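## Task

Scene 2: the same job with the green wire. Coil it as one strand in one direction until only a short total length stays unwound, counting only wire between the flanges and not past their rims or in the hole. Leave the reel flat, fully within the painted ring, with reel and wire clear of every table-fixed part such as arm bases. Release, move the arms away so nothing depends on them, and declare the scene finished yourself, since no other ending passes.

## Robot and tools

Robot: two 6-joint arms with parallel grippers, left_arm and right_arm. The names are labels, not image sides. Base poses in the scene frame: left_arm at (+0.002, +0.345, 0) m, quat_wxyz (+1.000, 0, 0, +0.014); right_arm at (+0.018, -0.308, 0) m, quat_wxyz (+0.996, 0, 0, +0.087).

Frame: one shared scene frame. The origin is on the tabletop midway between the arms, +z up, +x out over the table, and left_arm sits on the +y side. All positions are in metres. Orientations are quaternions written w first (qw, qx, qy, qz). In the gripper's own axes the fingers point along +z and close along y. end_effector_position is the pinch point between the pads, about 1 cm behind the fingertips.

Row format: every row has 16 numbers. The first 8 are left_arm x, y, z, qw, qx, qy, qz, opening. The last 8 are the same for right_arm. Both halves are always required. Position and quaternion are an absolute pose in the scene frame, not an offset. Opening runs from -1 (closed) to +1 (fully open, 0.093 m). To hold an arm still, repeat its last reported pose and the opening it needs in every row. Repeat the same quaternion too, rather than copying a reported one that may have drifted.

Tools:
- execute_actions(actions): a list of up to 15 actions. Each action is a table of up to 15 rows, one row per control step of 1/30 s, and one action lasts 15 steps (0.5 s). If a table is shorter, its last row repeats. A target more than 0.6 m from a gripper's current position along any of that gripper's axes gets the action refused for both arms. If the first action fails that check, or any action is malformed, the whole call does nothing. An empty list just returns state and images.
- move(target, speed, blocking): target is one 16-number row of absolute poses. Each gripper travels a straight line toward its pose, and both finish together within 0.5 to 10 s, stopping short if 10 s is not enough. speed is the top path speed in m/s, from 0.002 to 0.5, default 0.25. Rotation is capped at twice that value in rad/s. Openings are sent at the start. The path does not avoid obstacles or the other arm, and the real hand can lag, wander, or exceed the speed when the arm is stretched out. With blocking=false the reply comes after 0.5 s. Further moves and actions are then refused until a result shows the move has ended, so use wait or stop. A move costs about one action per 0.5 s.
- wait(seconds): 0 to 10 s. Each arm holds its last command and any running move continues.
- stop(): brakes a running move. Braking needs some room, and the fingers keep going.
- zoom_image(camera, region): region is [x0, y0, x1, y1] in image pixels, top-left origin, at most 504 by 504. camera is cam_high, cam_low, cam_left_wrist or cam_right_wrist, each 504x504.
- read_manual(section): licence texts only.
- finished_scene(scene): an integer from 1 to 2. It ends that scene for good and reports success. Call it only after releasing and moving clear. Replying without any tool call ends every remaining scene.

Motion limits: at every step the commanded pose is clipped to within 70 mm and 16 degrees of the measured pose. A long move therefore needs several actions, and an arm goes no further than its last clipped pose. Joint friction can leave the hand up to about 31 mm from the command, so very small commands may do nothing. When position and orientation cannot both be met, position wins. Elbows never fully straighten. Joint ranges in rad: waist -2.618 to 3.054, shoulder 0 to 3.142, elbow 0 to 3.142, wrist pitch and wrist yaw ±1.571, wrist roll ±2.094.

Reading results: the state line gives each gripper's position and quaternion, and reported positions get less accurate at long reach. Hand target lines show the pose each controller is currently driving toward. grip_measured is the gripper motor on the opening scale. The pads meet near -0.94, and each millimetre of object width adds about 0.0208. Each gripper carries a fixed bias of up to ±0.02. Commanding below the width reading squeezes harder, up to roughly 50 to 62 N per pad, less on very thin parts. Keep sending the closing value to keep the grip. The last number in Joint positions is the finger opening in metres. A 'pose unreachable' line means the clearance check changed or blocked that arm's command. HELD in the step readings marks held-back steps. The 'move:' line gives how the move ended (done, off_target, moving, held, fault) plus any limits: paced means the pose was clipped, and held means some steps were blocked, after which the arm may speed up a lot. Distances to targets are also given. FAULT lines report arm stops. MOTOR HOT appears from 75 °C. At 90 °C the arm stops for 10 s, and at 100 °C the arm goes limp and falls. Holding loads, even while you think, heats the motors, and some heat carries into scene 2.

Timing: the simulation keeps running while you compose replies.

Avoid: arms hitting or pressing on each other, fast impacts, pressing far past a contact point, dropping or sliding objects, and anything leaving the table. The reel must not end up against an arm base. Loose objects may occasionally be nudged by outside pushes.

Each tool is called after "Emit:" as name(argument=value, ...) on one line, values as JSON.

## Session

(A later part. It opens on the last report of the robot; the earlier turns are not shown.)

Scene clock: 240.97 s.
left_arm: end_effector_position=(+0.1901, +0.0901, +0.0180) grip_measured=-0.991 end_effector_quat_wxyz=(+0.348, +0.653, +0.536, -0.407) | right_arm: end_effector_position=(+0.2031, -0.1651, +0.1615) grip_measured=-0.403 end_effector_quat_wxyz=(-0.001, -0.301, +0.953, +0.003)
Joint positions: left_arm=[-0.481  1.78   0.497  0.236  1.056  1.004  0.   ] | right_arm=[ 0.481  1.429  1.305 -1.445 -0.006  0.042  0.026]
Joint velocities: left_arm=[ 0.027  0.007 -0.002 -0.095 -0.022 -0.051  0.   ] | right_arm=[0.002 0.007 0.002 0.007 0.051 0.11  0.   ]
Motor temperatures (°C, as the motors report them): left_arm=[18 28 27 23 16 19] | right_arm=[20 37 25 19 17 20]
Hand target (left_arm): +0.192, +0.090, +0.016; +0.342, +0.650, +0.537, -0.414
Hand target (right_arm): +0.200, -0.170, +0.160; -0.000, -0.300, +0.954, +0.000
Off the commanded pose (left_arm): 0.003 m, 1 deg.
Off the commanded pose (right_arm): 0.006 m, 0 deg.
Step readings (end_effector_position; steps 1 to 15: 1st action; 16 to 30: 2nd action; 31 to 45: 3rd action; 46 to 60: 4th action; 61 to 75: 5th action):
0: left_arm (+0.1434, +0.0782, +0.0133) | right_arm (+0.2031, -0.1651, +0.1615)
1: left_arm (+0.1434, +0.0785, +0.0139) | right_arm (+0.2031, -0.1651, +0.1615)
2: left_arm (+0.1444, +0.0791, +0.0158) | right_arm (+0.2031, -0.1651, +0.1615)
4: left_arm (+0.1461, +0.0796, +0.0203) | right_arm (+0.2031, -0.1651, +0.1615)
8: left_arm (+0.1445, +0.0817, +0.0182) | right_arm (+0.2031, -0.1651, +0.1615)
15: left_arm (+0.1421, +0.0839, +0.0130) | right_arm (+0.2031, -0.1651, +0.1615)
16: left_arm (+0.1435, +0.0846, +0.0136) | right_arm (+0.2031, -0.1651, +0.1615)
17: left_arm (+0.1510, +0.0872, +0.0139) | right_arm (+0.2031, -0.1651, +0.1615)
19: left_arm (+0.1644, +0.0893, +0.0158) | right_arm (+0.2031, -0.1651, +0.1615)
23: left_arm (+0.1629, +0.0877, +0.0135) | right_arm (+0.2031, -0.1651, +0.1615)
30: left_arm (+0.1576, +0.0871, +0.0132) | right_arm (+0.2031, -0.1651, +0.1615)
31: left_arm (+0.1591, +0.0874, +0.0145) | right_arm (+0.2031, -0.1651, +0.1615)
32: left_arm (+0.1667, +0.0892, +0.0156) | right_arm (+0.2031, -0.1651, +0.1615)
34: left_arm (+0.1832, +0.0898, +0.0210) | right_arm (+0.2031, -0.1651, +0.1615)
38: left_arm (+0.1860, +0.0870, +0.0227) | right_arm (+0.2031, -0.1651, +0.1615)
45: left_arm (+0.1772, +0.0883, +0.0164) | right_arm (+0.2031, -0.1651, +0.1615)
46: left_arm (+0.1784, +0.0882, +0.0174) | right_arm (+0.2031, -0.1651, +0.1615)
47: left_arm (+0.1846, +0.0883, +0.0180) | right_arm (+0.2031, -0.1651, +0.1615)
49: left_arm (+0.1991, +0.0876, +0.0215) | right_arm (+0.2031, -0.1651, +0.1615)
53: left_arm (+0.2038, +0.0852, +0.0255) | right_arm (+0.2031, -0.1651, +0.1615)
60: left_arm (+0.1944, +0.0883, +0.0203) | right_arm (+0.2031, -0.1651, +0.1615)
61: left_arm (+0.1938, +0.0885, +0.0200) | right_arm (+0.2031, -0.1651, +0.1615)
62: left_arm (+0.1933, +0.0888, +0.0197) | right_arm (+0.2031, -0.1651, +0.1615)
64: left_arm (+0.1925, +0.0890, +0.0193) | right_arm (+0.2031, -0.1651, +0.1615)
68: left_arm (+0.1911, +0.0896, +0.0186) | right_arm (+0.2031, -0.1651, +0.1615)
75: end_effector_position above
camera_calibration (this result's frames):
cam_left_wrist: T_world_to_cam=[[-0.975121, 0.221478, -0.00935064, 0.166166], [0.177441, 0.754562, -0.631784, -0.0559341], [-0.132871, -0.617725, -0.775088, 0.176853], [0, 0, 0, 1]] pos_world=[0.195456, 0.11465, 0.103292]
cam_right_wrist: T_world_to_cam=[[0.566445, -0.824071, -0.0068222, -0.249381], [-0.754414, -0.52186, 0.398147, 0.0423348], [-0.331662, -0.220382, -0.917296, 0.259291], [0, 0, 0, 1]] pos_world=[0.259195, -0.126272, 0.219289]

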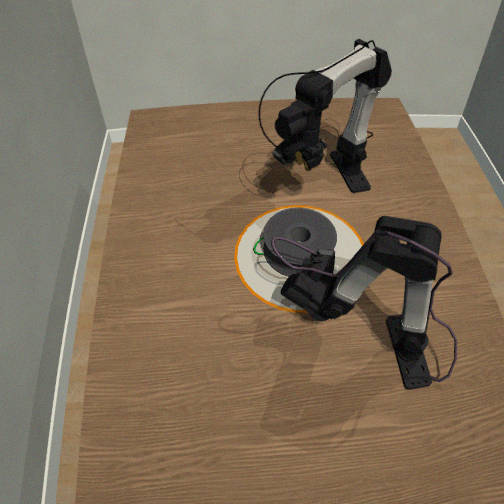

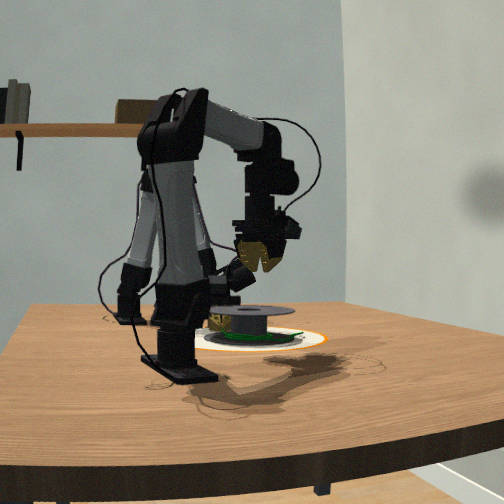

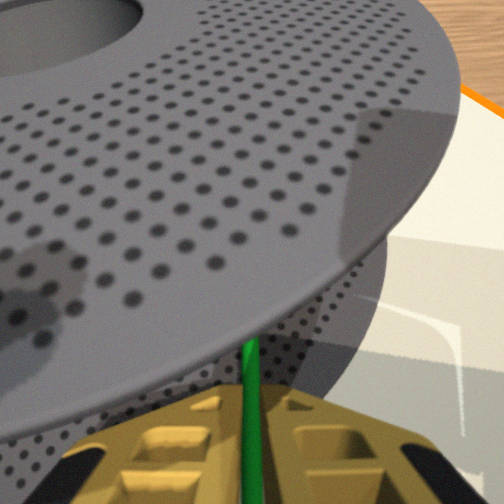

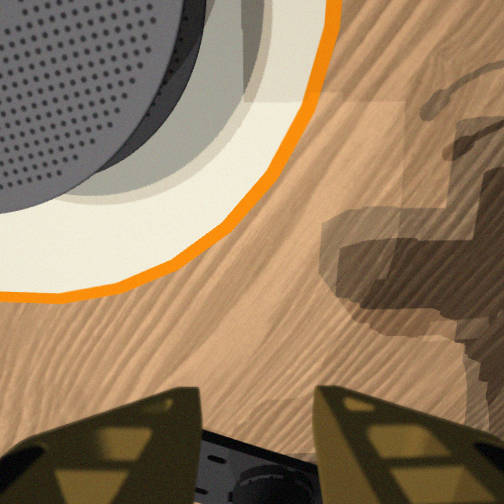

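Emit:
move(target=[0.226,0.095,0.016,0.3082,0.6909,0.4838,-0.4402,-1,0.2,-0.17,0.16,0,-0.3,0.954,0,-0.4], speed=0.08)

Emit:
move(target=[0.258,0.090,0.016,0.2967,0.703,0.465,-0.448,-1,0.2,-0.17,0.16,0,-0.3,0.954,0,-0.4], speed=0.08)

Scene clock: 243.03 s.
left_arm: end_effector_position=(+0.2236, +0.0927, +0.0184) grip_measured=-0.991 end_effector_quat_wxyz=(+0.313, +0.695, +0.481, -0.434) | right_arm: end_effector_position=(+0.2031, -0.1651, +0.1615) grip_measured=-0.403 end_effector_quat_wxyz=(-0.001, -0.301, +0.953, +0.003)
Joint positions: left_arm=[-0.407  1.973  0.867 -0.382  1.127  1.498  0.   ] | right_arm=[ 0.481  1.429  1.305 -1.445 -0.006  0.042  0.026]
Joint velocities: left_arm=[ 0.002 -0.017 -0.002 -0.022 -0.066  0.037  0.   ] | right_arm=[-0.002  0.007 -0.002  0.037 -0.007 -0.081 -0.001]
Motor temperatures (°C, as the motors report them): left_arm=[18 28 27 23 16 19] | right_arm=[20 37 25 19 17 20]
Hand target (left_arm): +0.227, +0.094, +0.017; +0.310, +0.689, +0.485, -0.439
Hand target (right_arm): +0.200, -0.170, +0.160; -0.000, -0.300, +0.954, +0.000
Off the commanded pose (left_arm): 0.004 m, 1 deg.
Off the commanded pose (right_arm): 0.006 m, 0 deg.
move: done
camera_calibration (this result's frames):
cam_left_wrist: T_world_to_cam=[[-0.926451, 0.376299, -0.00939191, 0.173022], [0.297683, 0.717171, -0.63012, -0.0870696], [-0.230378, -0.586571, -0.776441, 0.20216], [0, 0, 0, 1]] pos_world=[0.232789, 0.115917, 0.103726]
cam_right_wrist: T_world_to_cam=[[0.566445, -0.824071, -0.0068222, -0.249381], [-0.754414, -0.52186, 0.398147, 0.0423348], [-0.331662, -0.220382, -0.917296, 0.259291], [0, 0, 0, 1]] pos_world=[0.259195, -0.126272, 0.219289]

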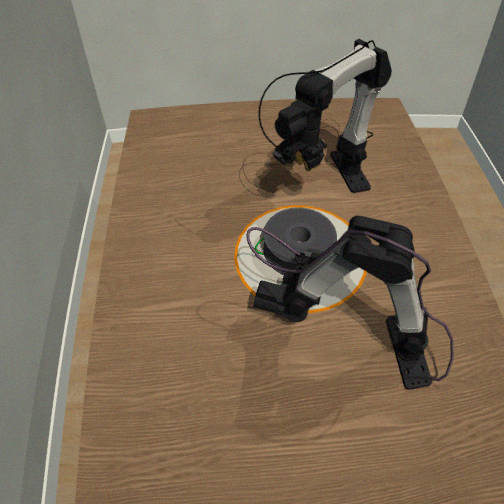

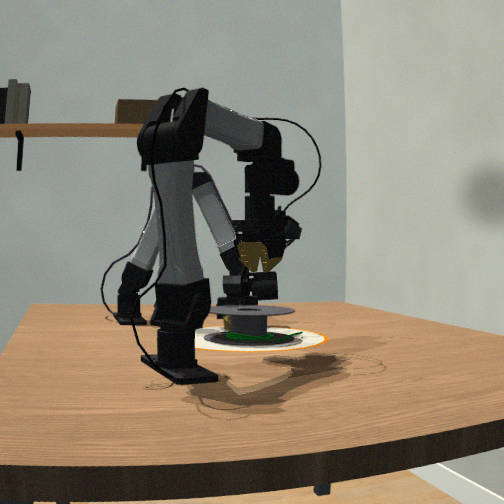

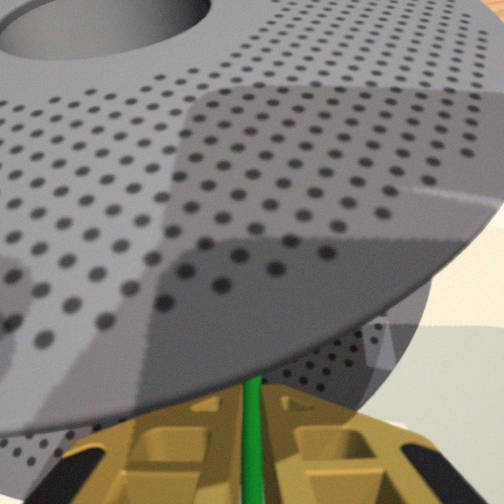

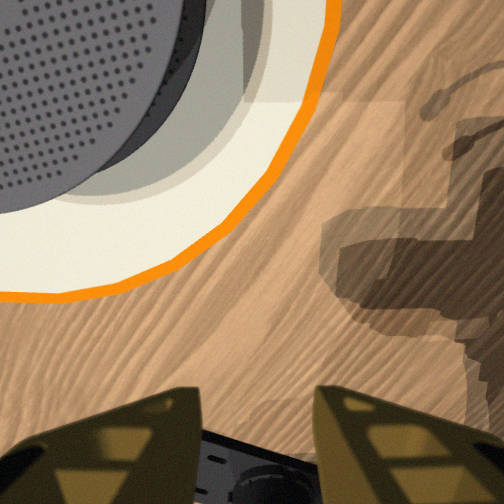

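Scene clock: 244.07 s.
left_arm: end_effector_position=(+0.2551, +0.0870, +0.0192) grip_measured=-0.991 end_effector_quat_wxyz=(+0.302, +0.707, +0.460, -0.444) | right_arm: end_effector_position=(+0.2031, -0.1651, +0.1615) grip_measured=-0.403 end_effector_quat_wxyz=(-0.001, -0.301, +0.953, +0.003)
Joint positions: left_arm=[-0.386  2.116  1.111 -0.645  1.131  1.68   0.   ] | right_arm=[ 0.481  1.429  1.305 -1.445 -0.006  0.042  0.026]
Joint velocities: left_arm=[ 0.007 -0.007 -0.002 -0.007 -0.022  0.037  0.   ] | right_arm=[ 0.027  0.002  0.007 -0.022 -0.022 -0.037 -0.001]
Motor temperatures (°C, as the motors report them): left_arm=[18 28 27 23 16 19] | right_arm=[20 37 25 19 17 20]
Hand target (left_arm): +0.258, +0.089, +0.017; +0.298, +0.703, +0.466, -0.447
Hand target (right_arm): +0.200, -0.170, +0.160; -0.000, -0.300, +0.954, +0.000
Off the commanded pose (left_arm): 0.005 m, 1 deg.
Off the commanded pose (right_arm): 0.006 m, 0 deg.
move: done
camera_calibration (this result's frames):
cam_left_wrist: T_world_to_cam=[[-0.903353, 0.42875, -0.0112988, 0.193947], [0.33822, 0.695918, -0.633486, -0.100221], [-0.263744, -0.576083, -0.773671, 0.214237], [0, 0, 0, 1]] pos_world=[0.265603, 0.110009, 0.104452]
cam_right_wrist: T_world_to_cam=[[0.566445, -0.824071, -0.0068222, -0.249381], [-0.754414, -0.52186, 0.398147, 0.0423348], [-0.331662, -0.220382, -0.917296, 0.259291], [0, 0, 0, 1]] pos_world=[0.259195, -0.126272, 0.219289]

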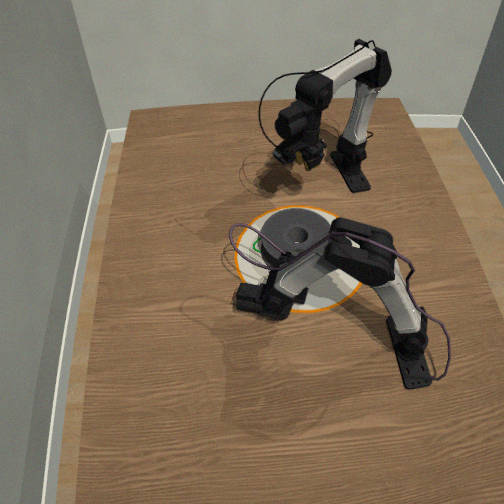

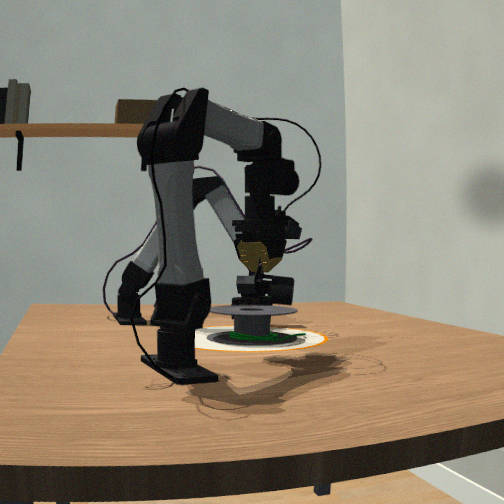

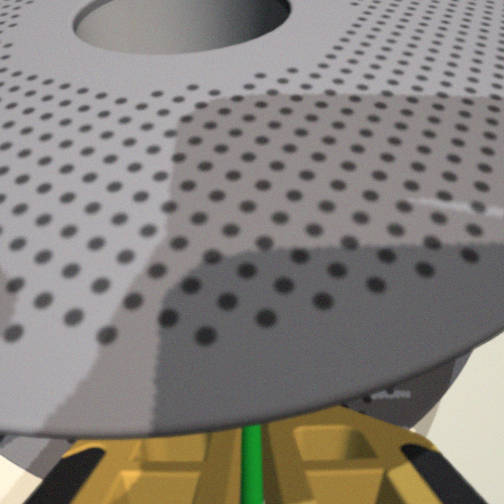

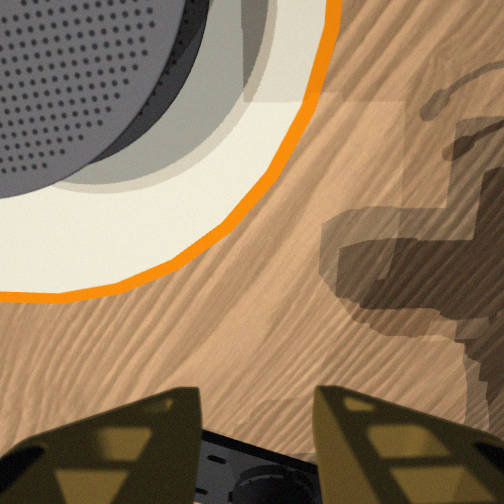

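Emit:
execute_actions(actions=[[[0.258,0.090,0.016,0.2967,0.703,0.465,-0.448,-0.5,0.2,-0.17,0.16,0,-0.3,0.954,0,-0.4]],[[0.262,0.105,0.028,0.2967,0.703,0.465,-0.448,-0.5,0.2,-0.17,0.16,0,-0.3,0.954,0,-0.4]],[[0.272,0.130,0.050,0.2967,0.703,0.465,-0.448,-0.5,0.2,-0.17,0.16,0,-0.3,0.954,0,-0.4]],[[0.275,0.145,0.075,0.3082,0.6909,0.4838,-0.4402,-1,0.2,-0.17,0.16,0,-0.3,0.954,0,-0.4]],[[0.275,0.145,0.075,0.3082,0.6909,0.4838,-0.4402,-1,0.2,-0.17,0.16,0,-0.3,0.954,0,-0.4]]])

Scene clock: 247.30 s.
left_arm: end_effector_position=(+0.2729, +0.1435, +0.0675) grip_measured=-0.999 end_effector_quat_wxyz=(+0.306, +0.685, +0.487, -0.447) | right_arm: end_effector_position=(+0.2031, -0.1651, +0.1615) grip_measured=-0.403 end_effector_quat_wxyz=(-0.001, -0.301, +0.953, +0.003)
Joint positions: left_arm=[-0.202  2.068  1.241 -1.118  1.112  1.966  0.   ] | right_arm=[ 0.481  1.429  1.305 -1.445 -0.006  0.042  0.026]
Joint velocities: left_arm=[ 0.007 -0.002  0.017 -0.081  0.007  0.022  0.   ] | right_arm=[ 0.017 -0.017  0.007  0.037 -0.007  0.037 -0.001]
Motor temperatures (°C, as the motors report them): left_arm=[18 28 27 22 16 19] | right_arm=[20 36 25 19 17 20]
Hand target (left_arm): +0.275, +0.145, +0.075; +0.308, +0.691, +0.484, -0.440
Hand target (right_arm): +0.200, -0.170, +0.160; -0.000, -0.300, +0.954, +0.000
Off the commanded pose (left_arm): 0.008 m, 1 deg.
Off the commanded pose (right_arm): 0.006 m, 0 deg.
Step readings (end_effector_position; steps 1 to 15: 1st action; 16 to 30: 2nd action; 31 to 45: 3rd action; 46 to 60: 4th action; 61 to 75: 5th action):
0: left_arm (+0.2545, +0.0872, +0.0192) | right_arm (+0.2031, -0.1651, +0.1615)
1: left_arm (+0.2545, +0.0873, +0.0192) | right_arm (+0.2031, -0.1651, +0.1615)
2: left_arm (+0.2546, +0.0875, +0.0192) | right_arm (+0.2031, -0.1651, +0.1615)
4: left_arm (+0.2549, +0.0880, +0.0192) | right_arm (+0.2031, -0.1651, +0.1615)
8: left_arm (+0.2549, +0.0881, +0.0192) | right_arm (+0.2031, -0.1651, +0.1615)
15: left_arm (+0.2549, +0.0881, +0.0192) | right_arm (+0.2031, -0.1651, +0.1615)
16: left_arm (+0.2552, +0.0895, +0.0202) | right_arm (+0.2031, -0.1651, +0.1615)
17: left_arm (+0.2559, +0.0921, +0.0214) | right_arm (+0.2031, -0.1651, +0.1615)
19: left_arm (+0.2606, +0.0983, +0.0239) | right_arm (+0.2031, -0.1651, +0.1615)
23: left_arm (+0.2641, +0.1035, +0.0272) | right_arm (+0.2031, -0.1651, +0.1615)
30: left_arm (+0.2609, +0.1045, +0.0284) | right_arm (+0.2031, -0.1651, +0.1615)
31: left_arm (+0.2614, +0.1066, +0.0301) | right_arm (+0.2031, -0.1651, +0.1615)
32: left_arm (+0.2629, +0.1105, +0.0325) | right_arm (+0.2031, -0.1651, +0.1615)
34: left_arm (+0.2716, +0.1196, +0.0382) | right_arm (+0.2031, -0.1651, +0.1615)
38: left_arm (+0.2788, +0.1279, +0.0456) | right_arm (+0.2031, -0.1651, +0.1615)
45: left_arm (+0.2734, +0.1294, +0.0492) | right_arm (+0.2031, -0.1651, +0.1615)
46: left_arm (+0.2732, +0.1305, +0.0507) | right_arm (+0.2031, -0.1651, +0.1615)
47: left_arm (+0.2731, +0.1328, +0.0534) | right_arm (+0.2031, -0.1651, +0.1615)
49: left_arm (+0.2754, +0.1380, +0.0603) | right_arm (+0.2031, -0.1651, +0.1615)
53: left_arm (+0.2760, +0.1430, +0.0664) | right_arm (+0.2031, -0.1651, +0.1615)
60: left_arm (+0.2737, +0.1434, +0.0672) | right_arm (+0.2031, -0.1651, +0.1615)
61: left_arm (+0.2735, +0.1434, +0.0673) | right_arm (+0.2031, -0.1651, +0.1615)
62: left_arm (+0.2734, +0.1434, +0.0673) | right_arm (+0.2031, -0.1651, +0.1615)
64: left_arm (+0.2732, +0.1435, +0.0674) | right_arm (+0.2031, -0.1651, +0.1615)
68: left_arm (+0.2730, +0.1435, +0.0675) | right_arm (+0.2031, -0.1651, +0.1615)
75: end_effector_position above
camera_calibration (this result's frames):
cam_left_wrist: T_world_to_cam=[[-0.926822, 0.374772, 0.0233883, 0.198169], [0.272621, 0.714415, -0.64443, -0.0990033], [-0.258223, -0.590895, -0.764306, 0.288905], [0, 0, 0, 1]] pos_world=[0.28526, 0.167174, 0.152377]
cam_right_wrist: T_world_to_cam=[[0.566445, -0.824071, -0.0068222, -0.249381], [-0.754414, -0.52186, 0.398147, 0.0423348], [-0.331662, -0.220382, -0.917296, 0.259291], [0, 0, 0, 1]] pos_world=[0.259195, -0.126272, 0.219289]

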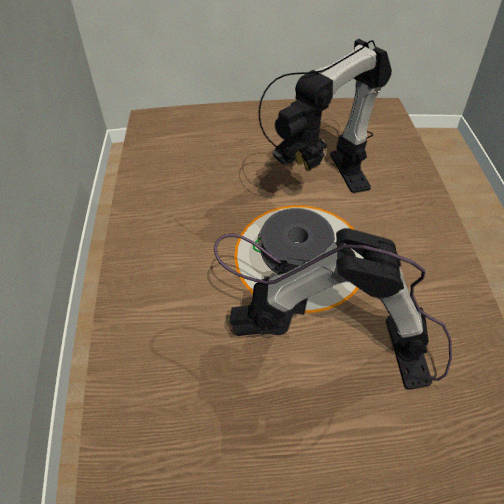

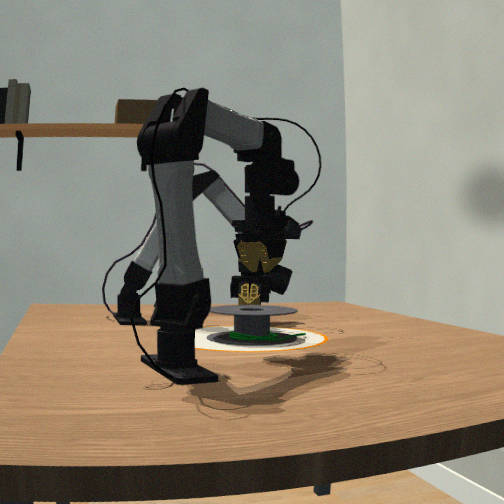

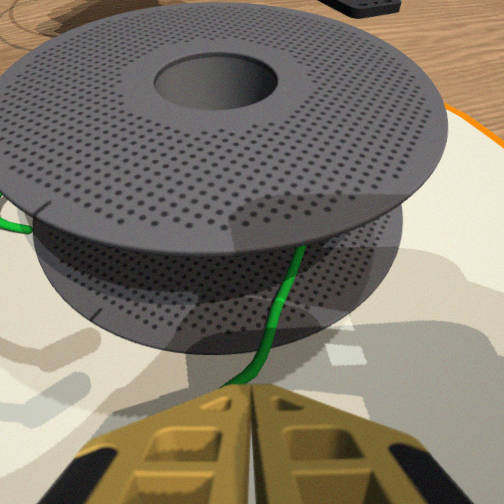

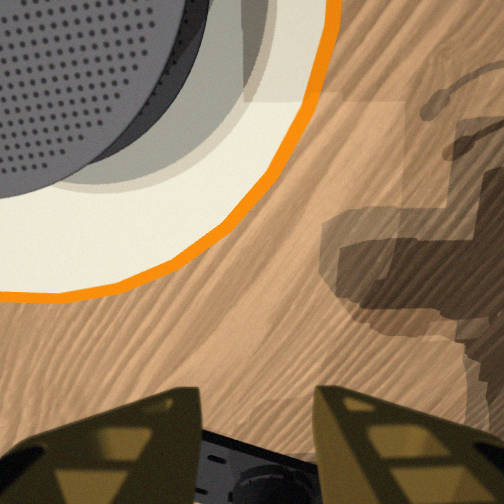

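Emit:
move(target=[0.29,0.175,0.115,0.3271,0.6692,0.5135,-0.4263,-1,0.2,-0.17,0.16,0,-0.3,0.954,0,-0.4], speed=0.2)

Scene clock: 248.80 s.
left_arm: end_effector_position=(+0.2890, +0.1724, +0.1074) grip_measured=-0.999 end_effector_quat_wxyz=(+0.326, +0.664, +0.515, -0.433) | right_arm: end_effector_position=(+0.2031, -0.1651, +0.1615) grip_measured=-0.403 end_effector_quat_wxyz=(-0.001, -0.301, +0.953, +0.003)
Joint positions: left_arm=[-0.101  1.996  1.31  -1.282  1.107  1.995  0.   ] | right_arm=[ 0.481  1.429  1.305 -1.445 -0.006  0.042  0.026]
Joint velocities: left_arm=[ 0.007 -0.007 -0.017 -0.051 -0.081 -0.007  0.   ] | right_arm=[ 0.002  0.002 -0.012  0.037 -0.007  0.081  0.001]
Motor temperatures (°C, as the motors report them): left_arm=[18 29 27 22 16 19] | right_arm=[20 36 25 19 17 20]
Hand target (left_arm): +0.290, +0.174, +0.115; +0.328, +0.669, +0.513, -0.426
Hand target (right_arm): +0.200, -0.170, +0.160; -0.000, -0.300, +0.954, +0.000
Off the commanded pose (left_arm): 0.008 m, 1 deg.
Off the commanded pose (right_arm): 0.006 m, 0 deg.
move: done
camera_calibration (this result's frames):
cam_left_wrist: T_world_to_cam=[[-0.956051, 0.292449, 0.0209995, 0.224174], [0.210663, 0.734966, -0.644552, -0.0839806], [-0.203932, -0.6118, -0.764272, 0.328478], [0, 0, 0, 1]] pos_world=[0.299001, 0.197126, 0.192209]
cam_right_wrist: T_world_to_cam=[[0.566445, -0.824071, -0.0068222, -0.249381], [-0.754414, -0.52186, 0.398147, 0.0423348], [-0.331662, -0.220382, -0.917296, 0.259291], [0, 0, 0, 1]] pos_world=[0.259195, -0.126272, 0.219289]

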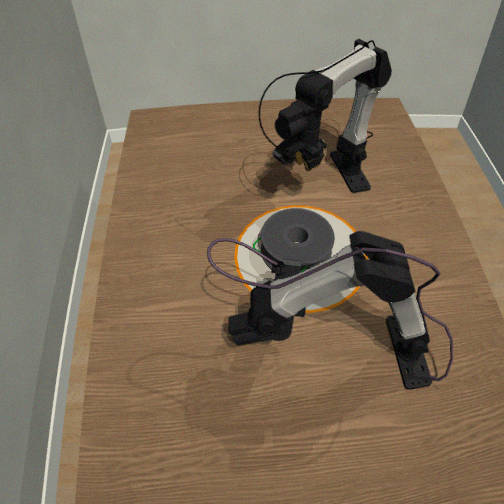

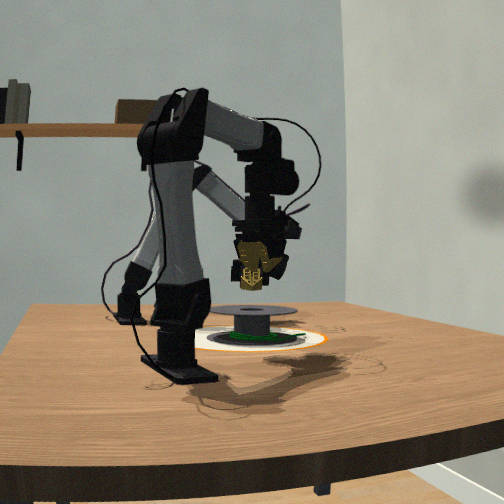

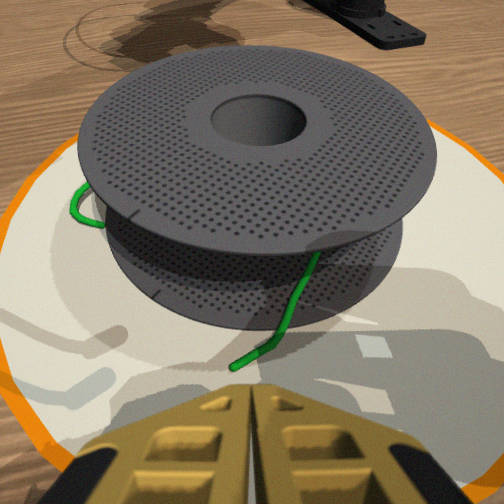

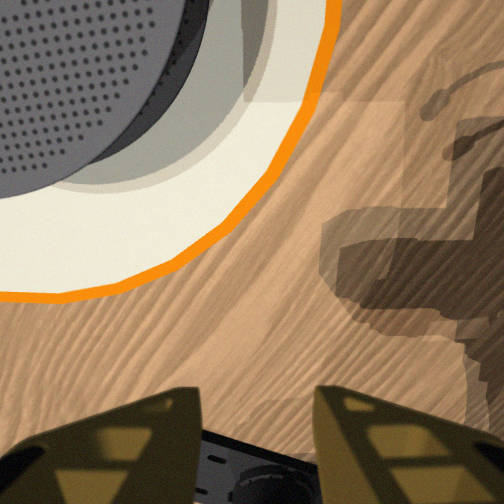

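Emit:
move(target=[0.20,0.30,0.17,0,0,1,0,0.8,0.30,-0.16,0.10,0.3632,0.6911,0.4839,0.3960,-1], speed=0.25)

Scene clock: 259.57 s.
left_arm: end_effector_position=(+0.2000, +0.3010, +0.1657) grip_measured=+0.798 end_effector_quat_wxyz=(+0.009, -0.001, +1.000, -0.009) | right_arm: end_effector_position=(+0.3077, -0.1555, +0.1068) grip_measured=-0.999 end_effector_quat_wxyz=(+0.396, +0.616, +0.520, +0.440)
Joint positions: left_arm=[-0.234  1.296  1.217 -1.471  0.013 -0.208  0.084] | right_arm=[0.712 1.343 0.31  0.557 0.859 2.08  0.   ]
Joint velocities: left_arm=[-0.007  0.002 -0.027 -0.022 -0.037 -0.007 -0.001] | right_arm=[ 0.002  0.027  0.002  0.066 -0.007 -0.007  0.   ]
Motor temperatures (°C, as the motors report them): left_arm=[18 29 28 21 16 19] | right_arm=[20 36 25 20 17 20]
Hand target (left_arm): +0.201, +0.301, +0.167; +0.001, +0.001, +1.000, -0.001
Hand target (right_arm): +0.302, -0.160, +0.096; +0.401, +0.615, +0.526, +0.429
Off the commanded pose (left_arm): 0.004 m, 1 deg.
Off the commanded pose (right_arm): 0.011 m, 11 deg.
joint sent to its limit (right arm) — the command would take joint 6 (wrist roll) past its upper limit, so that joint was sent only as far as its limit.
move: off_target (right_arm)
camera_calibration (this result's frames):
cam_left_wrist: T_world_to_cam=[[-0.00837545, -0.998488, 0.0543295, 0.293783], [-0.909715, 0.0301647, 0.414136, 0.138626], [-0.415149, -0.0459558, -0.908592, 0.329417], [0, 0, 0, 1]] pos_world=[0.265328, 0.304296, 0.225934]
cam_right_wrist: T_world_to_cam=[[-0.29009, 0.15633, -0.944144, 0.214957], [-0.311929, 0.917244, 0.247716, 0.2517], [0.904736, 0.366366, -0.217319, -0.118016], [0, 0, 0, 1]] pos_world=[0.247643, -0.221237, 0.114953]

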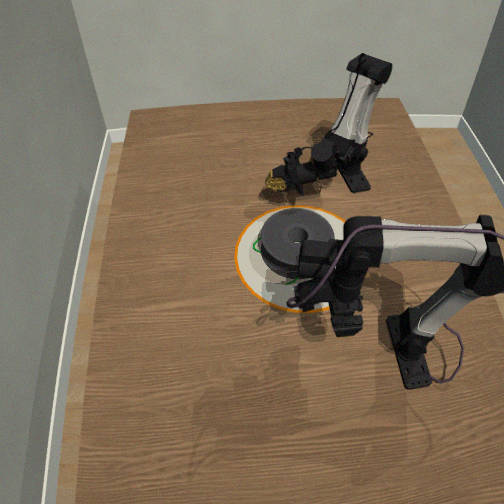

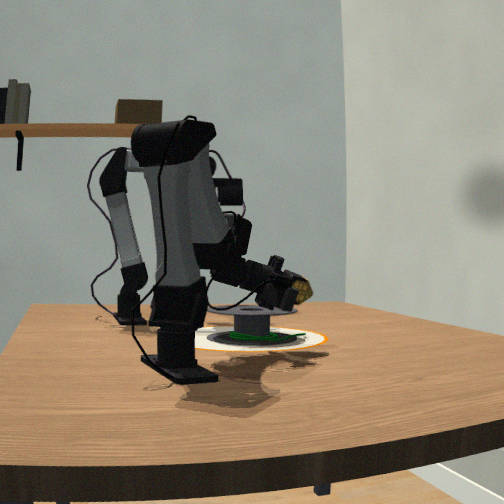

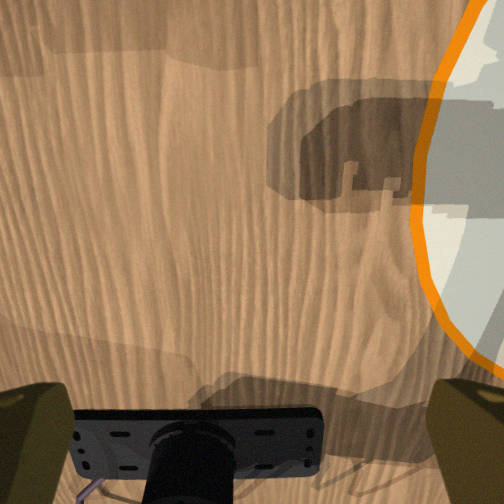

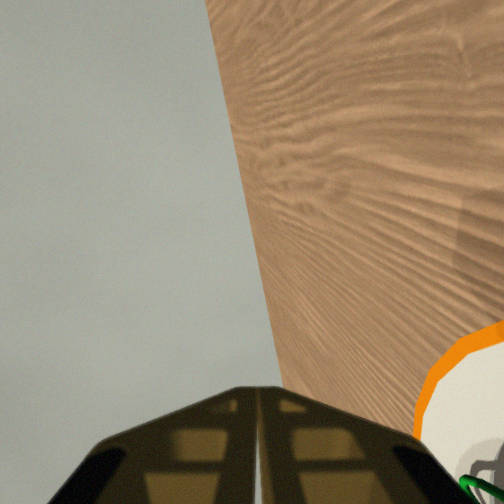

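Emit:
move(target=[0.20,0.30,0.17,0,0,1,0,0.8,0.28,-0.19,0.15,0,-0.6,0.8,0,-1], speed=0.3)

Emit:
move(target=[0.20,0.30,0.17,0,0,1,0,0.8,0.385,-0.10,0.08,0.2687,-0.7304,0.4217,0.4653,-1], speed=0.25)

Scene clock: 266.63 s.
left_arm: end_effector_position=(+0.1987, +0.3001, +0.1690) grip_measured=+0.798 end_effector_quat_wxyz=(+0.008, -0.002, +1.000, -0.008) | right_arm: end_effector_position=(+0.2762, -0.1907, +0.1540) grip_measured=-0.999 end_effector_quat_wxyz=(+0.014, -0.593, +0.805, +0.020)
Joint positions: left_arm=[-0.24   1.296  1.23  -1.486  0.012 -0.217  0.084] | right_arm=[ 0.226  1.598  1.432 -1.387 -0.045 -0.869  0.   ]
Joint velocities: left_arm=[ 0.002 -0.002 -0.007 -0.022  0.007  0.007 -0.001] | right_arm=[-0.002  0.002  0.017  0.051 -0.007 -0.007  0.   ]
Motor temperatures (°C, as the motors report them): left_arm=[18 28 28 21 16 19] | right_arm=[20 35 25 20 17 20]
Hand target (left_arm): +0.200, +0.300, +0.170; +0.000, -0.000, +1.000, -0.000
Hand target (right_arm): +0.277, -0.190, +0.154; +0.005, -0.599, +0.800, +0.014
Off the commanded pose (left_arm): 0.002 m, 1 deg.
Off the commanded pose (right_arm): 0.006 m, 3 deg.
move: off_target (right_arm)
camera_calibration (this result's frames):
cam_left_wrist: T_world_to_cam=[[-0.0059745, -0.998578, 0.0529772, 0.292496], [-0.909047, 0.0274974, 0.415786, 0.136536], [-0.416651, -0.0456746, -0.907918, 0.331965], [0, 0, 0, 1]] pos_world=[0.264179, 0.303488, 0.229132]
cam_right_wrist: T_world_to_cam=[[0.951816, -0.306214, -0.016703, -0.318169], [-0.28053, -0.891398, 0.355968, -0.107772], [-0.123892, -0.33413, -0.934349, 0.194556], [0, 0, 0, 1]] pos_world=[0.296709, -0.128488, 0.214832]

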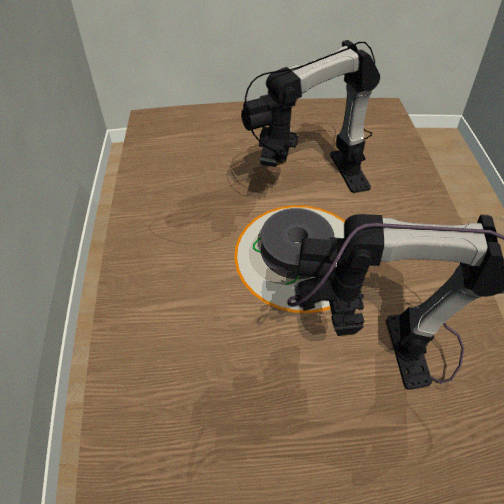

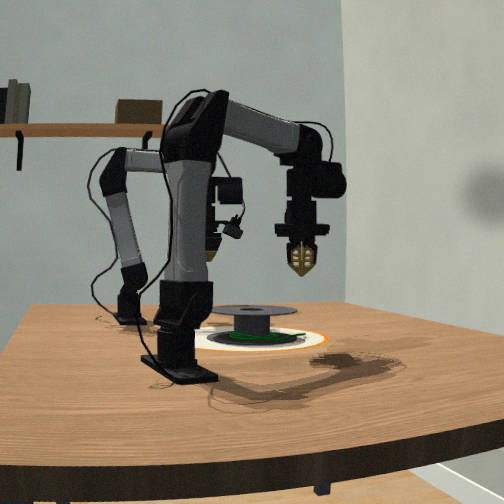

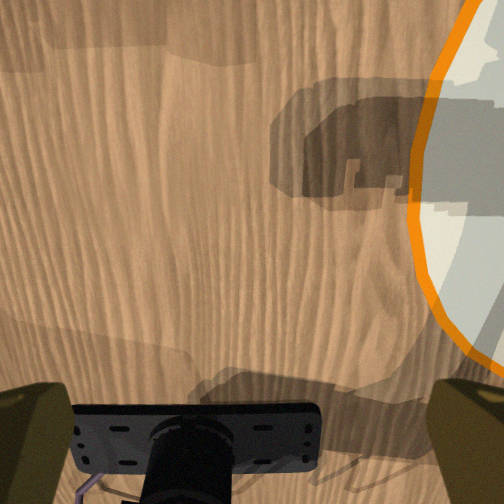

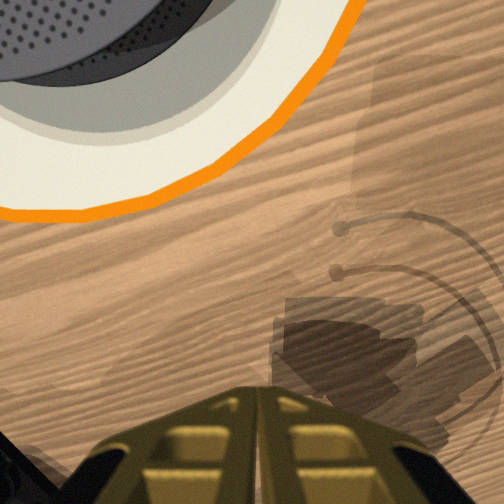

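Scene clock: 269.83 s.
left_arm: end_effector_position=(+0.1987, +0.3001, +0.1690) grip_measured=+0.798 end_effector_quat_wxyz=(+0.008, -0.002, +1.000, -0.008) | right_arm: end_effector_position=(+0.3836, -0.0999, +0.0810) grip_measured=-0.999 end_effector_quat_wxyz=(-0.273, +0.727, -0.460, -0.432)
Joint positions: left_arm=[-0.24   1.296  1.23  -1.486  0.012 -0.217  0.084] | right_arm=[-0.002  2.441  1.977 -1.564 -1.008 -2.097  0.   ]
Joint velocities: left_arm=[-0.027  0.002 -0.017  0.007 -0.022 -0.066  0.   ] | right_arm=[ 0.007 -0.012 -0.002 -0.007  0.007  0.007  0.   ]
Motor temperatures (°C, as the motors report them): left_arm=[18 28 28 21 16 19] | right_arm=[20 35 25 20 17 20]
Hand target (left_arm): +0.200, +0.300, +0.170; +0.000, +0.000, +1.000, -0.000
Hand target (right_arm): +0.386, -0.099, +0.081; -0.276, +0.721, -0.460, -0.438
Off the commanded pose (left_arm): 0.002 m, 1 deg.
Off the commanded pose (right_arm): 0.002 m, 6 deg.
joint sent to its limit (right arm) — the command would take joint 6 (wrist roll) past its lower limit, so that joint was sent only as far as its limit.
move: off_target (right_arm)
camera_calibration (this result's frames):
cam_left_wrist: T_world_to_cam=[[-0.0059745, -0.998578, 0.0529772, 0.292496], [-0.909047, 0.0274974, 0.415786, 0.136536], [-0.416651, -0.0456746, -0.907918, 0.331965], [0, 0, 0, 1]] pos_world=[0.264179, 0.303488, 0.229132]
cam_right_wrist: T_world_to_cam=[[0.905171, 0.424923, -0.0103047, -0.303401], [0.329439, -0.716678, -0.61469, -0.108649], [-0.268581, 0.553004, -0.788702, 0.302299], [0, 0, 0, 1]] pos_world=[0.391615, -0.116117, 0.168512]

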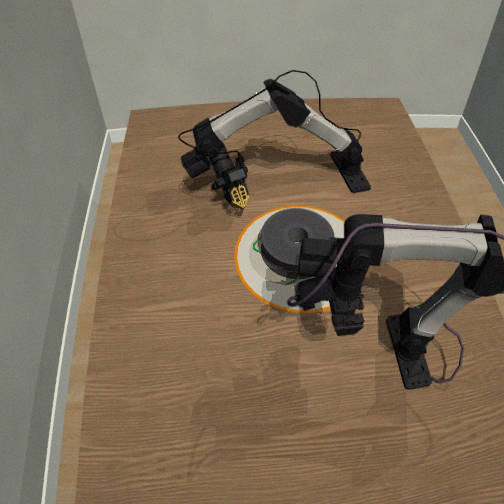

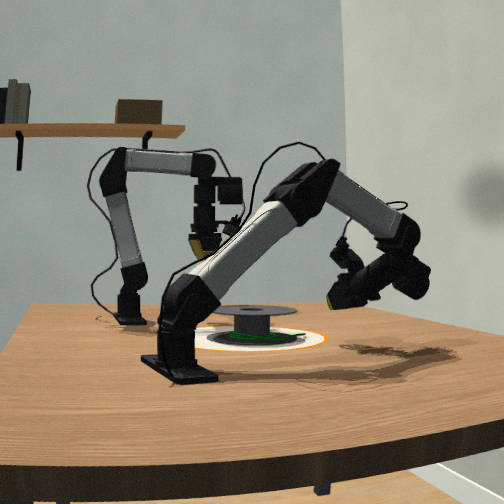

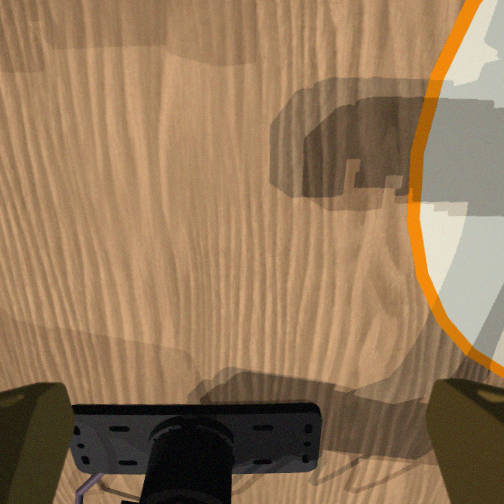

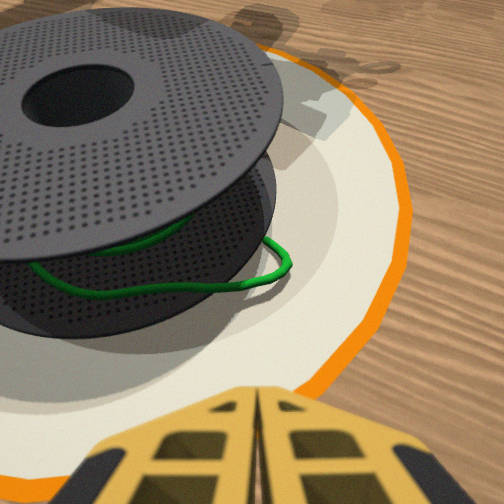

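Emit:
move(target=[0.20,0.30,0.17,0,0,1,0,0.8,0.374,-0.032,0.006,0.2885,-0.7115,0.4533,0.4528,-1], speed=0.15)

Scene clock: 272.80 s.
left_arm: end_effector_position=(+0.1987, +0.3001, +0.1690) grip_measured=+0.798 end_effector_quat_wxyz=(+0.008, -0.002, +1.000, -0.008) | right_arm: end_effector_position=(+0.3767, -0.0345, +0.0102) grip_measured=-0.999 end_effector_quat_wxyz=(-0.288, +0.719, -0.451, -0.444)
Joint positions: left_arm=[-0.24   1.296  1.23  -1.486  0.012 -0.217  0.084] | right_arm=[ 0.139  2.523  1.828 -1.123 -1.1   -1.86   0.   ]
Joint velocities: left_arm=[-0.017  0.002 -0.012 -0.022  0.022 -0.051  0.   ] | right_arm=[ 0.012 -0.002 -0.027  0.066  0.007  0.051  0.   ]
Motor temperatures (°C, as the motors report them): left_arm=[18 27 28 21 16 19] | right_arm=[20 36 25 20 18 20]
Hand target (left_arm): +0.200, +0.300, +0.170; +0.000, +0.000, +1.000, -0.000
Hand target (right_arm): +0.372, -0.033, +0.005; -0.286, +0.713, -0.454, -0.452
Off the commanded pose (left_arm): 0.002 m, 1 deg.
Off the commanded pose (right_arm): 0.006 m, 1 deg.
move: done
camera_calibration (this result's frames):
cam_left_wrist: T_world_to_cam=[[-0.0059745, -0.998578, 0.0529772, 0.292496], [-0.909047, 0.0274974, 0.415786, 0.136536], [-0.416651, -0.0456746, -0.907918, 0.331965], [0, 0, 0, 1]] pos_world=[0.264179, 0.303488, 0.229132]
cam_right_wrist: T_world_to_cam=[[0.905352, 0.424652, 0.00289117, -0.325873], [0.324992, -0.688464, -0.648381, -0.100011], [-0.273346, 0.587952, -0.761311, 0.211207], [0, 0, 0, 1]] pos_world=[0.385265, -0.0546504, 0.0968908]

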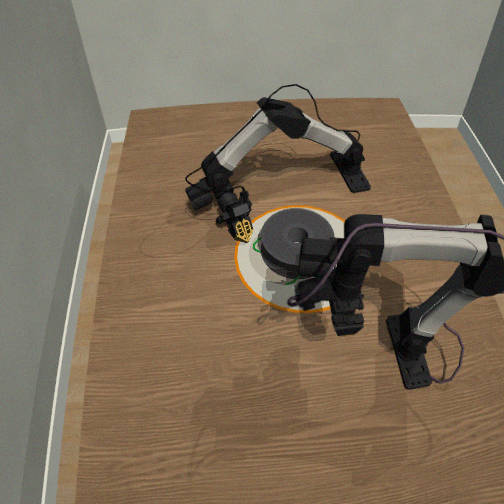

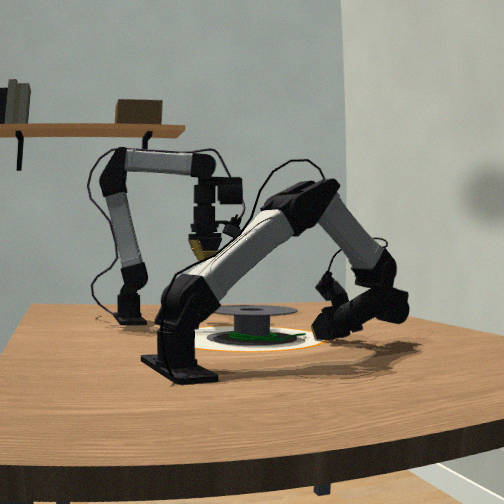

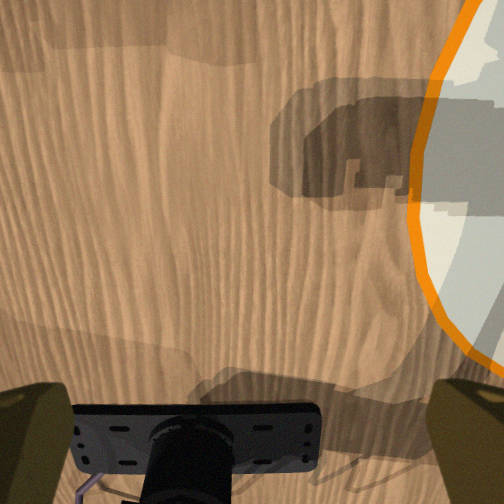

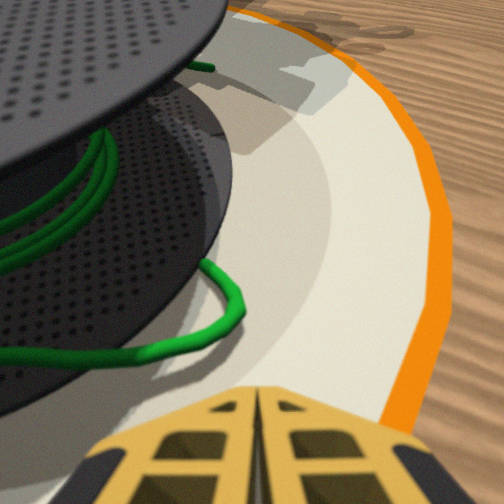

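Emit:
move(target=[0.20,0.30,0.17,0,0,1,0,0.8,0.374,-0.010,0.001,0.2885,-0.7115,0.4533,0.4528,-1], speed=0.08)

Emit:
move(target=[0.20,0.30,0.17,0,0,1,0,0.8,0.343,-0.008,0.001,0.2885,-0.7115,0.4533,0.4528,-1], speed=0.05)

Scene clock: 274.77 s.
left_arm: end_effector_position=(+0.1987, +0.3001, +0.1690) grip_measured=+0.798 end_effector_quat_wxyz=(+0.008, -0.002, +1.000, -0.008) | right_arm: end_effector_position=(+0.3778, -0.0126, +0.0091) grip_measured=-0.999 end_effector_quat_wxyz=(-0.291, +0.718, -0.451, -0.443)
Joint positions: left_arm=[-0.24   1.296  1.23  -1.486  0.012 -0.217  0.084] | right_arm=[ 0.184  2.523  1.828 -1.023 -1.113 -1.754  0.   ]
Joint velocities: left_arm=[-0.017 -0.007  0.002 -0.037  0.007 -0.051 -0.001] | right_arm=[ 0.002 -0.007 -0.002  0.066 -0.051  0.022  0.   ]
Motor temperatures (°C, as the motors report them): left_arm=[18 27 29 21 16 19] | right_arm=[20 37 25 20 18 20]
Hand target (left_arm): +0.200, +0.300, +0.170; +0.000, -0.000, +1.000, -0.000
Hand target (right_arm): +0.374, -0.011, +0.001; -0.287, +0.712, -0.453, -0.452
Off the commanded pose (left_arm): 0.002 m, 1 deg.
Off the commanded pose (right_arm): 0.009 m, 1 deg.
move: done
camera_calibration (this result's frames):
cam_left_wrist: T_world_to_cam=[[-0.00559334, -0.99858, 0.0529833, 0.29242], [-0.909055, 0.0271532, 0.415791, 0.13664], [-0.416639, -0.0458391, -0.907916, 0.332012], [0, 0, 0, 1]] pos_world=[0.264178, 0.303513, 0.229131]
cam_right_wrist: T_world_to_cam=[[0.906954, 0.421141, 0.00862763, -0.336831], [0.325032, -0.686655, -0.650276, -0.0859341], [-0.267934, 0.592575, -0.759649, 0.195695], [0, 0, 0, 1]] pos_world=[0.385855, -0.0331178, 0.0956845]

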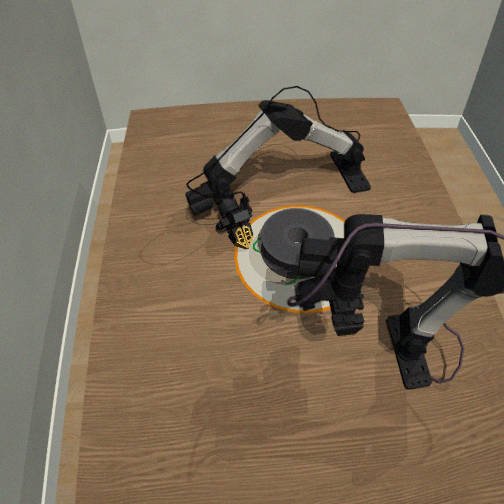

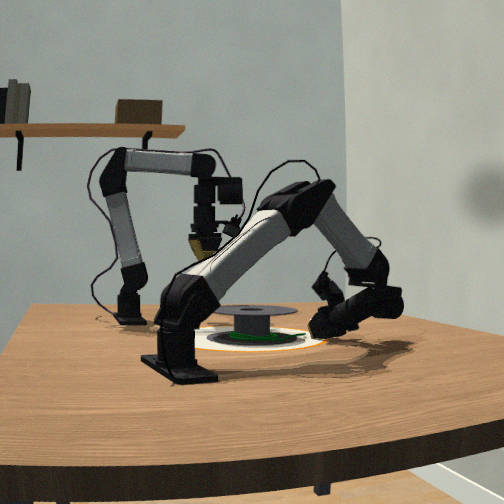

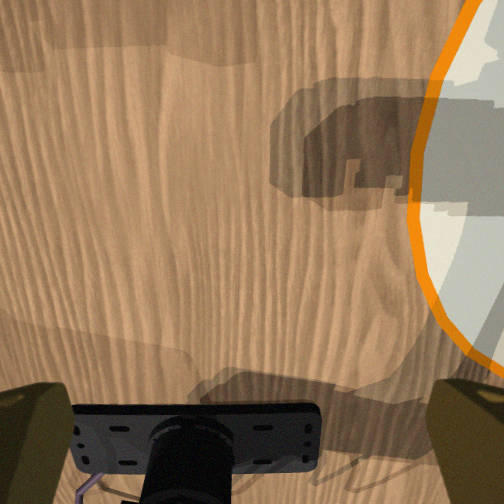

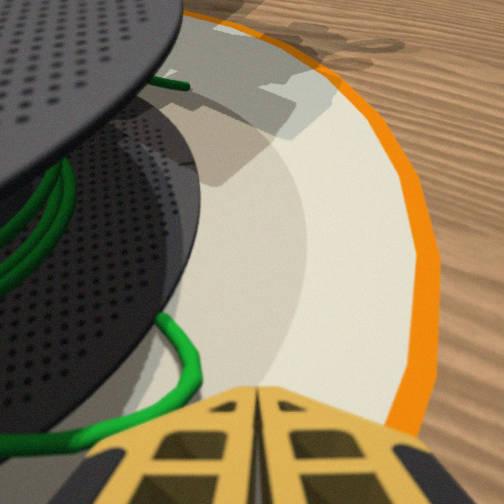

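Scene clock: 275.77 s.
left_arm: end_effector_position=(+0.1987, +0.3001, +0.1690) grip_measured=+0.798 end_effector_quat_wxyz=(+0.008, -0.002, +1.000, -0.008) | right_arm: end_effector_position=(+0.3540, -0.0115, +0.0081) grip_measured=-0.999 end_effector_quat_wxyz=(-0.301, +0.710, -0.452, -0.449)
Joint positions: left_arm=[-0.24   1.296  1.23  -1.486  0.012 -0.217  0.084] | right_arm=[ 0.201  2.427  1.624 -0.85  -1.141 -1.686  0.   ]
Joint velocities: left_arm=[ 0.007 -0.007  0.012 -0.022  0.007  0.007 -0.   ] | right_arm=[ 0.002 -0.007 -0.007 -0.037 -0.051 -0.007  0.   ]
Motor temperatures (°C, as the motors report them): left_arm=[18 27 29 21 16 19] | right_arm=[20 37 25 20 18 20]
Hand target (left_arm): +0.200, +0.300, +0.170; +0.000, -0.000, +1.000, -0.000
Hand target (right_arm): +0.343, -0.008, +0.002; -0.288, +0.712, -0.453, -0.453
Off the commanded pose (left_arm): 0.002 m, 1 deg.
Off the commanded pose (right_arm): 0.014 m, 2 deg.
move: off_target (right_arm)
camera_calibration (this result's frames):
cam_left_wrist: T_world_to_cam=[[-0.00559334, -0.99858, 0.0529833, 0.29242], [-0.909055, 0.0271532, 0.415791, 0.13664], [-0.416639, -0.0458391, -0.907916, 0.332012], [0, 0, 0, 1]] pos_world=[0.264178, 0.303513, 0.229131]
cam_right_wrist: T_world_to_cam=[[0.913253, 0.4072, 0.0125109, -0.318172], [0.310426, -0.675667, -0.668662, -0.0727106], [-0.263826, 0.614542, -0.743461, 0.186678], [0, 0, 0, 1]] pos_world=[0.362393, -0.0342898, 0.0941492]

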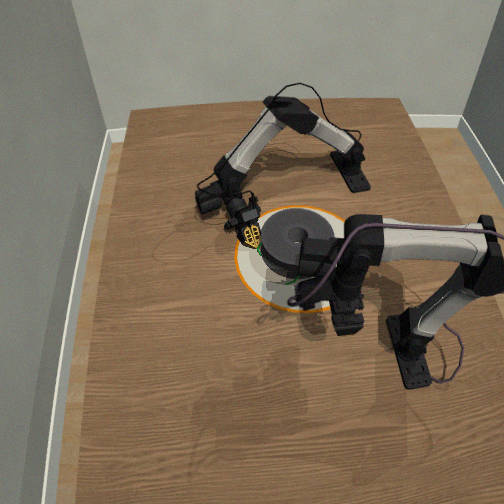

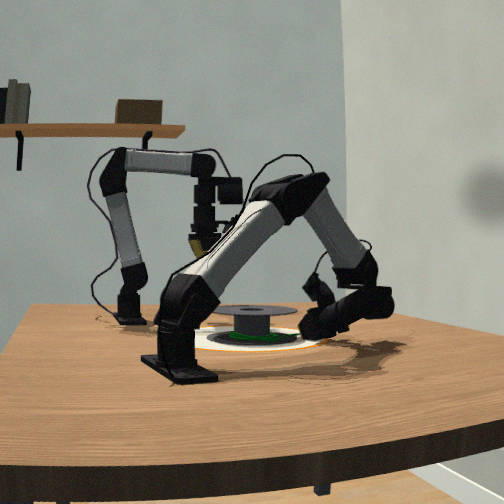

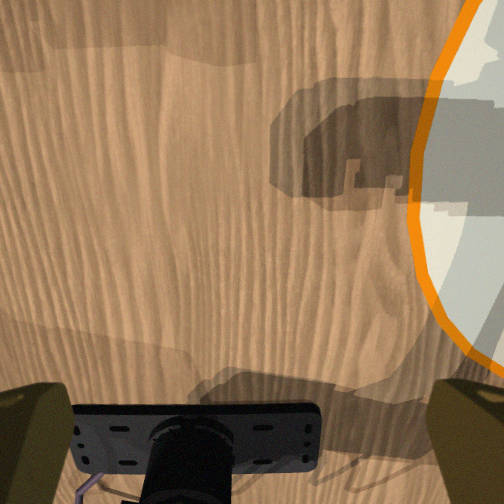

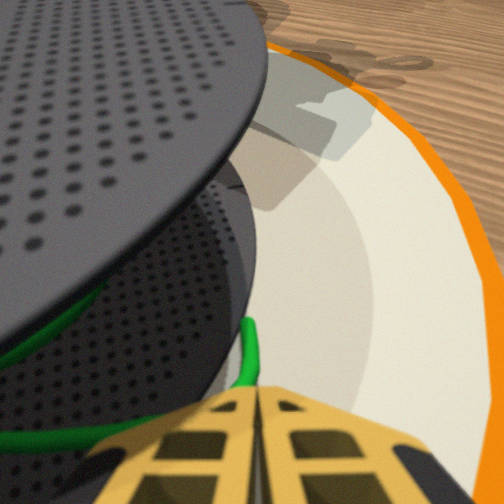

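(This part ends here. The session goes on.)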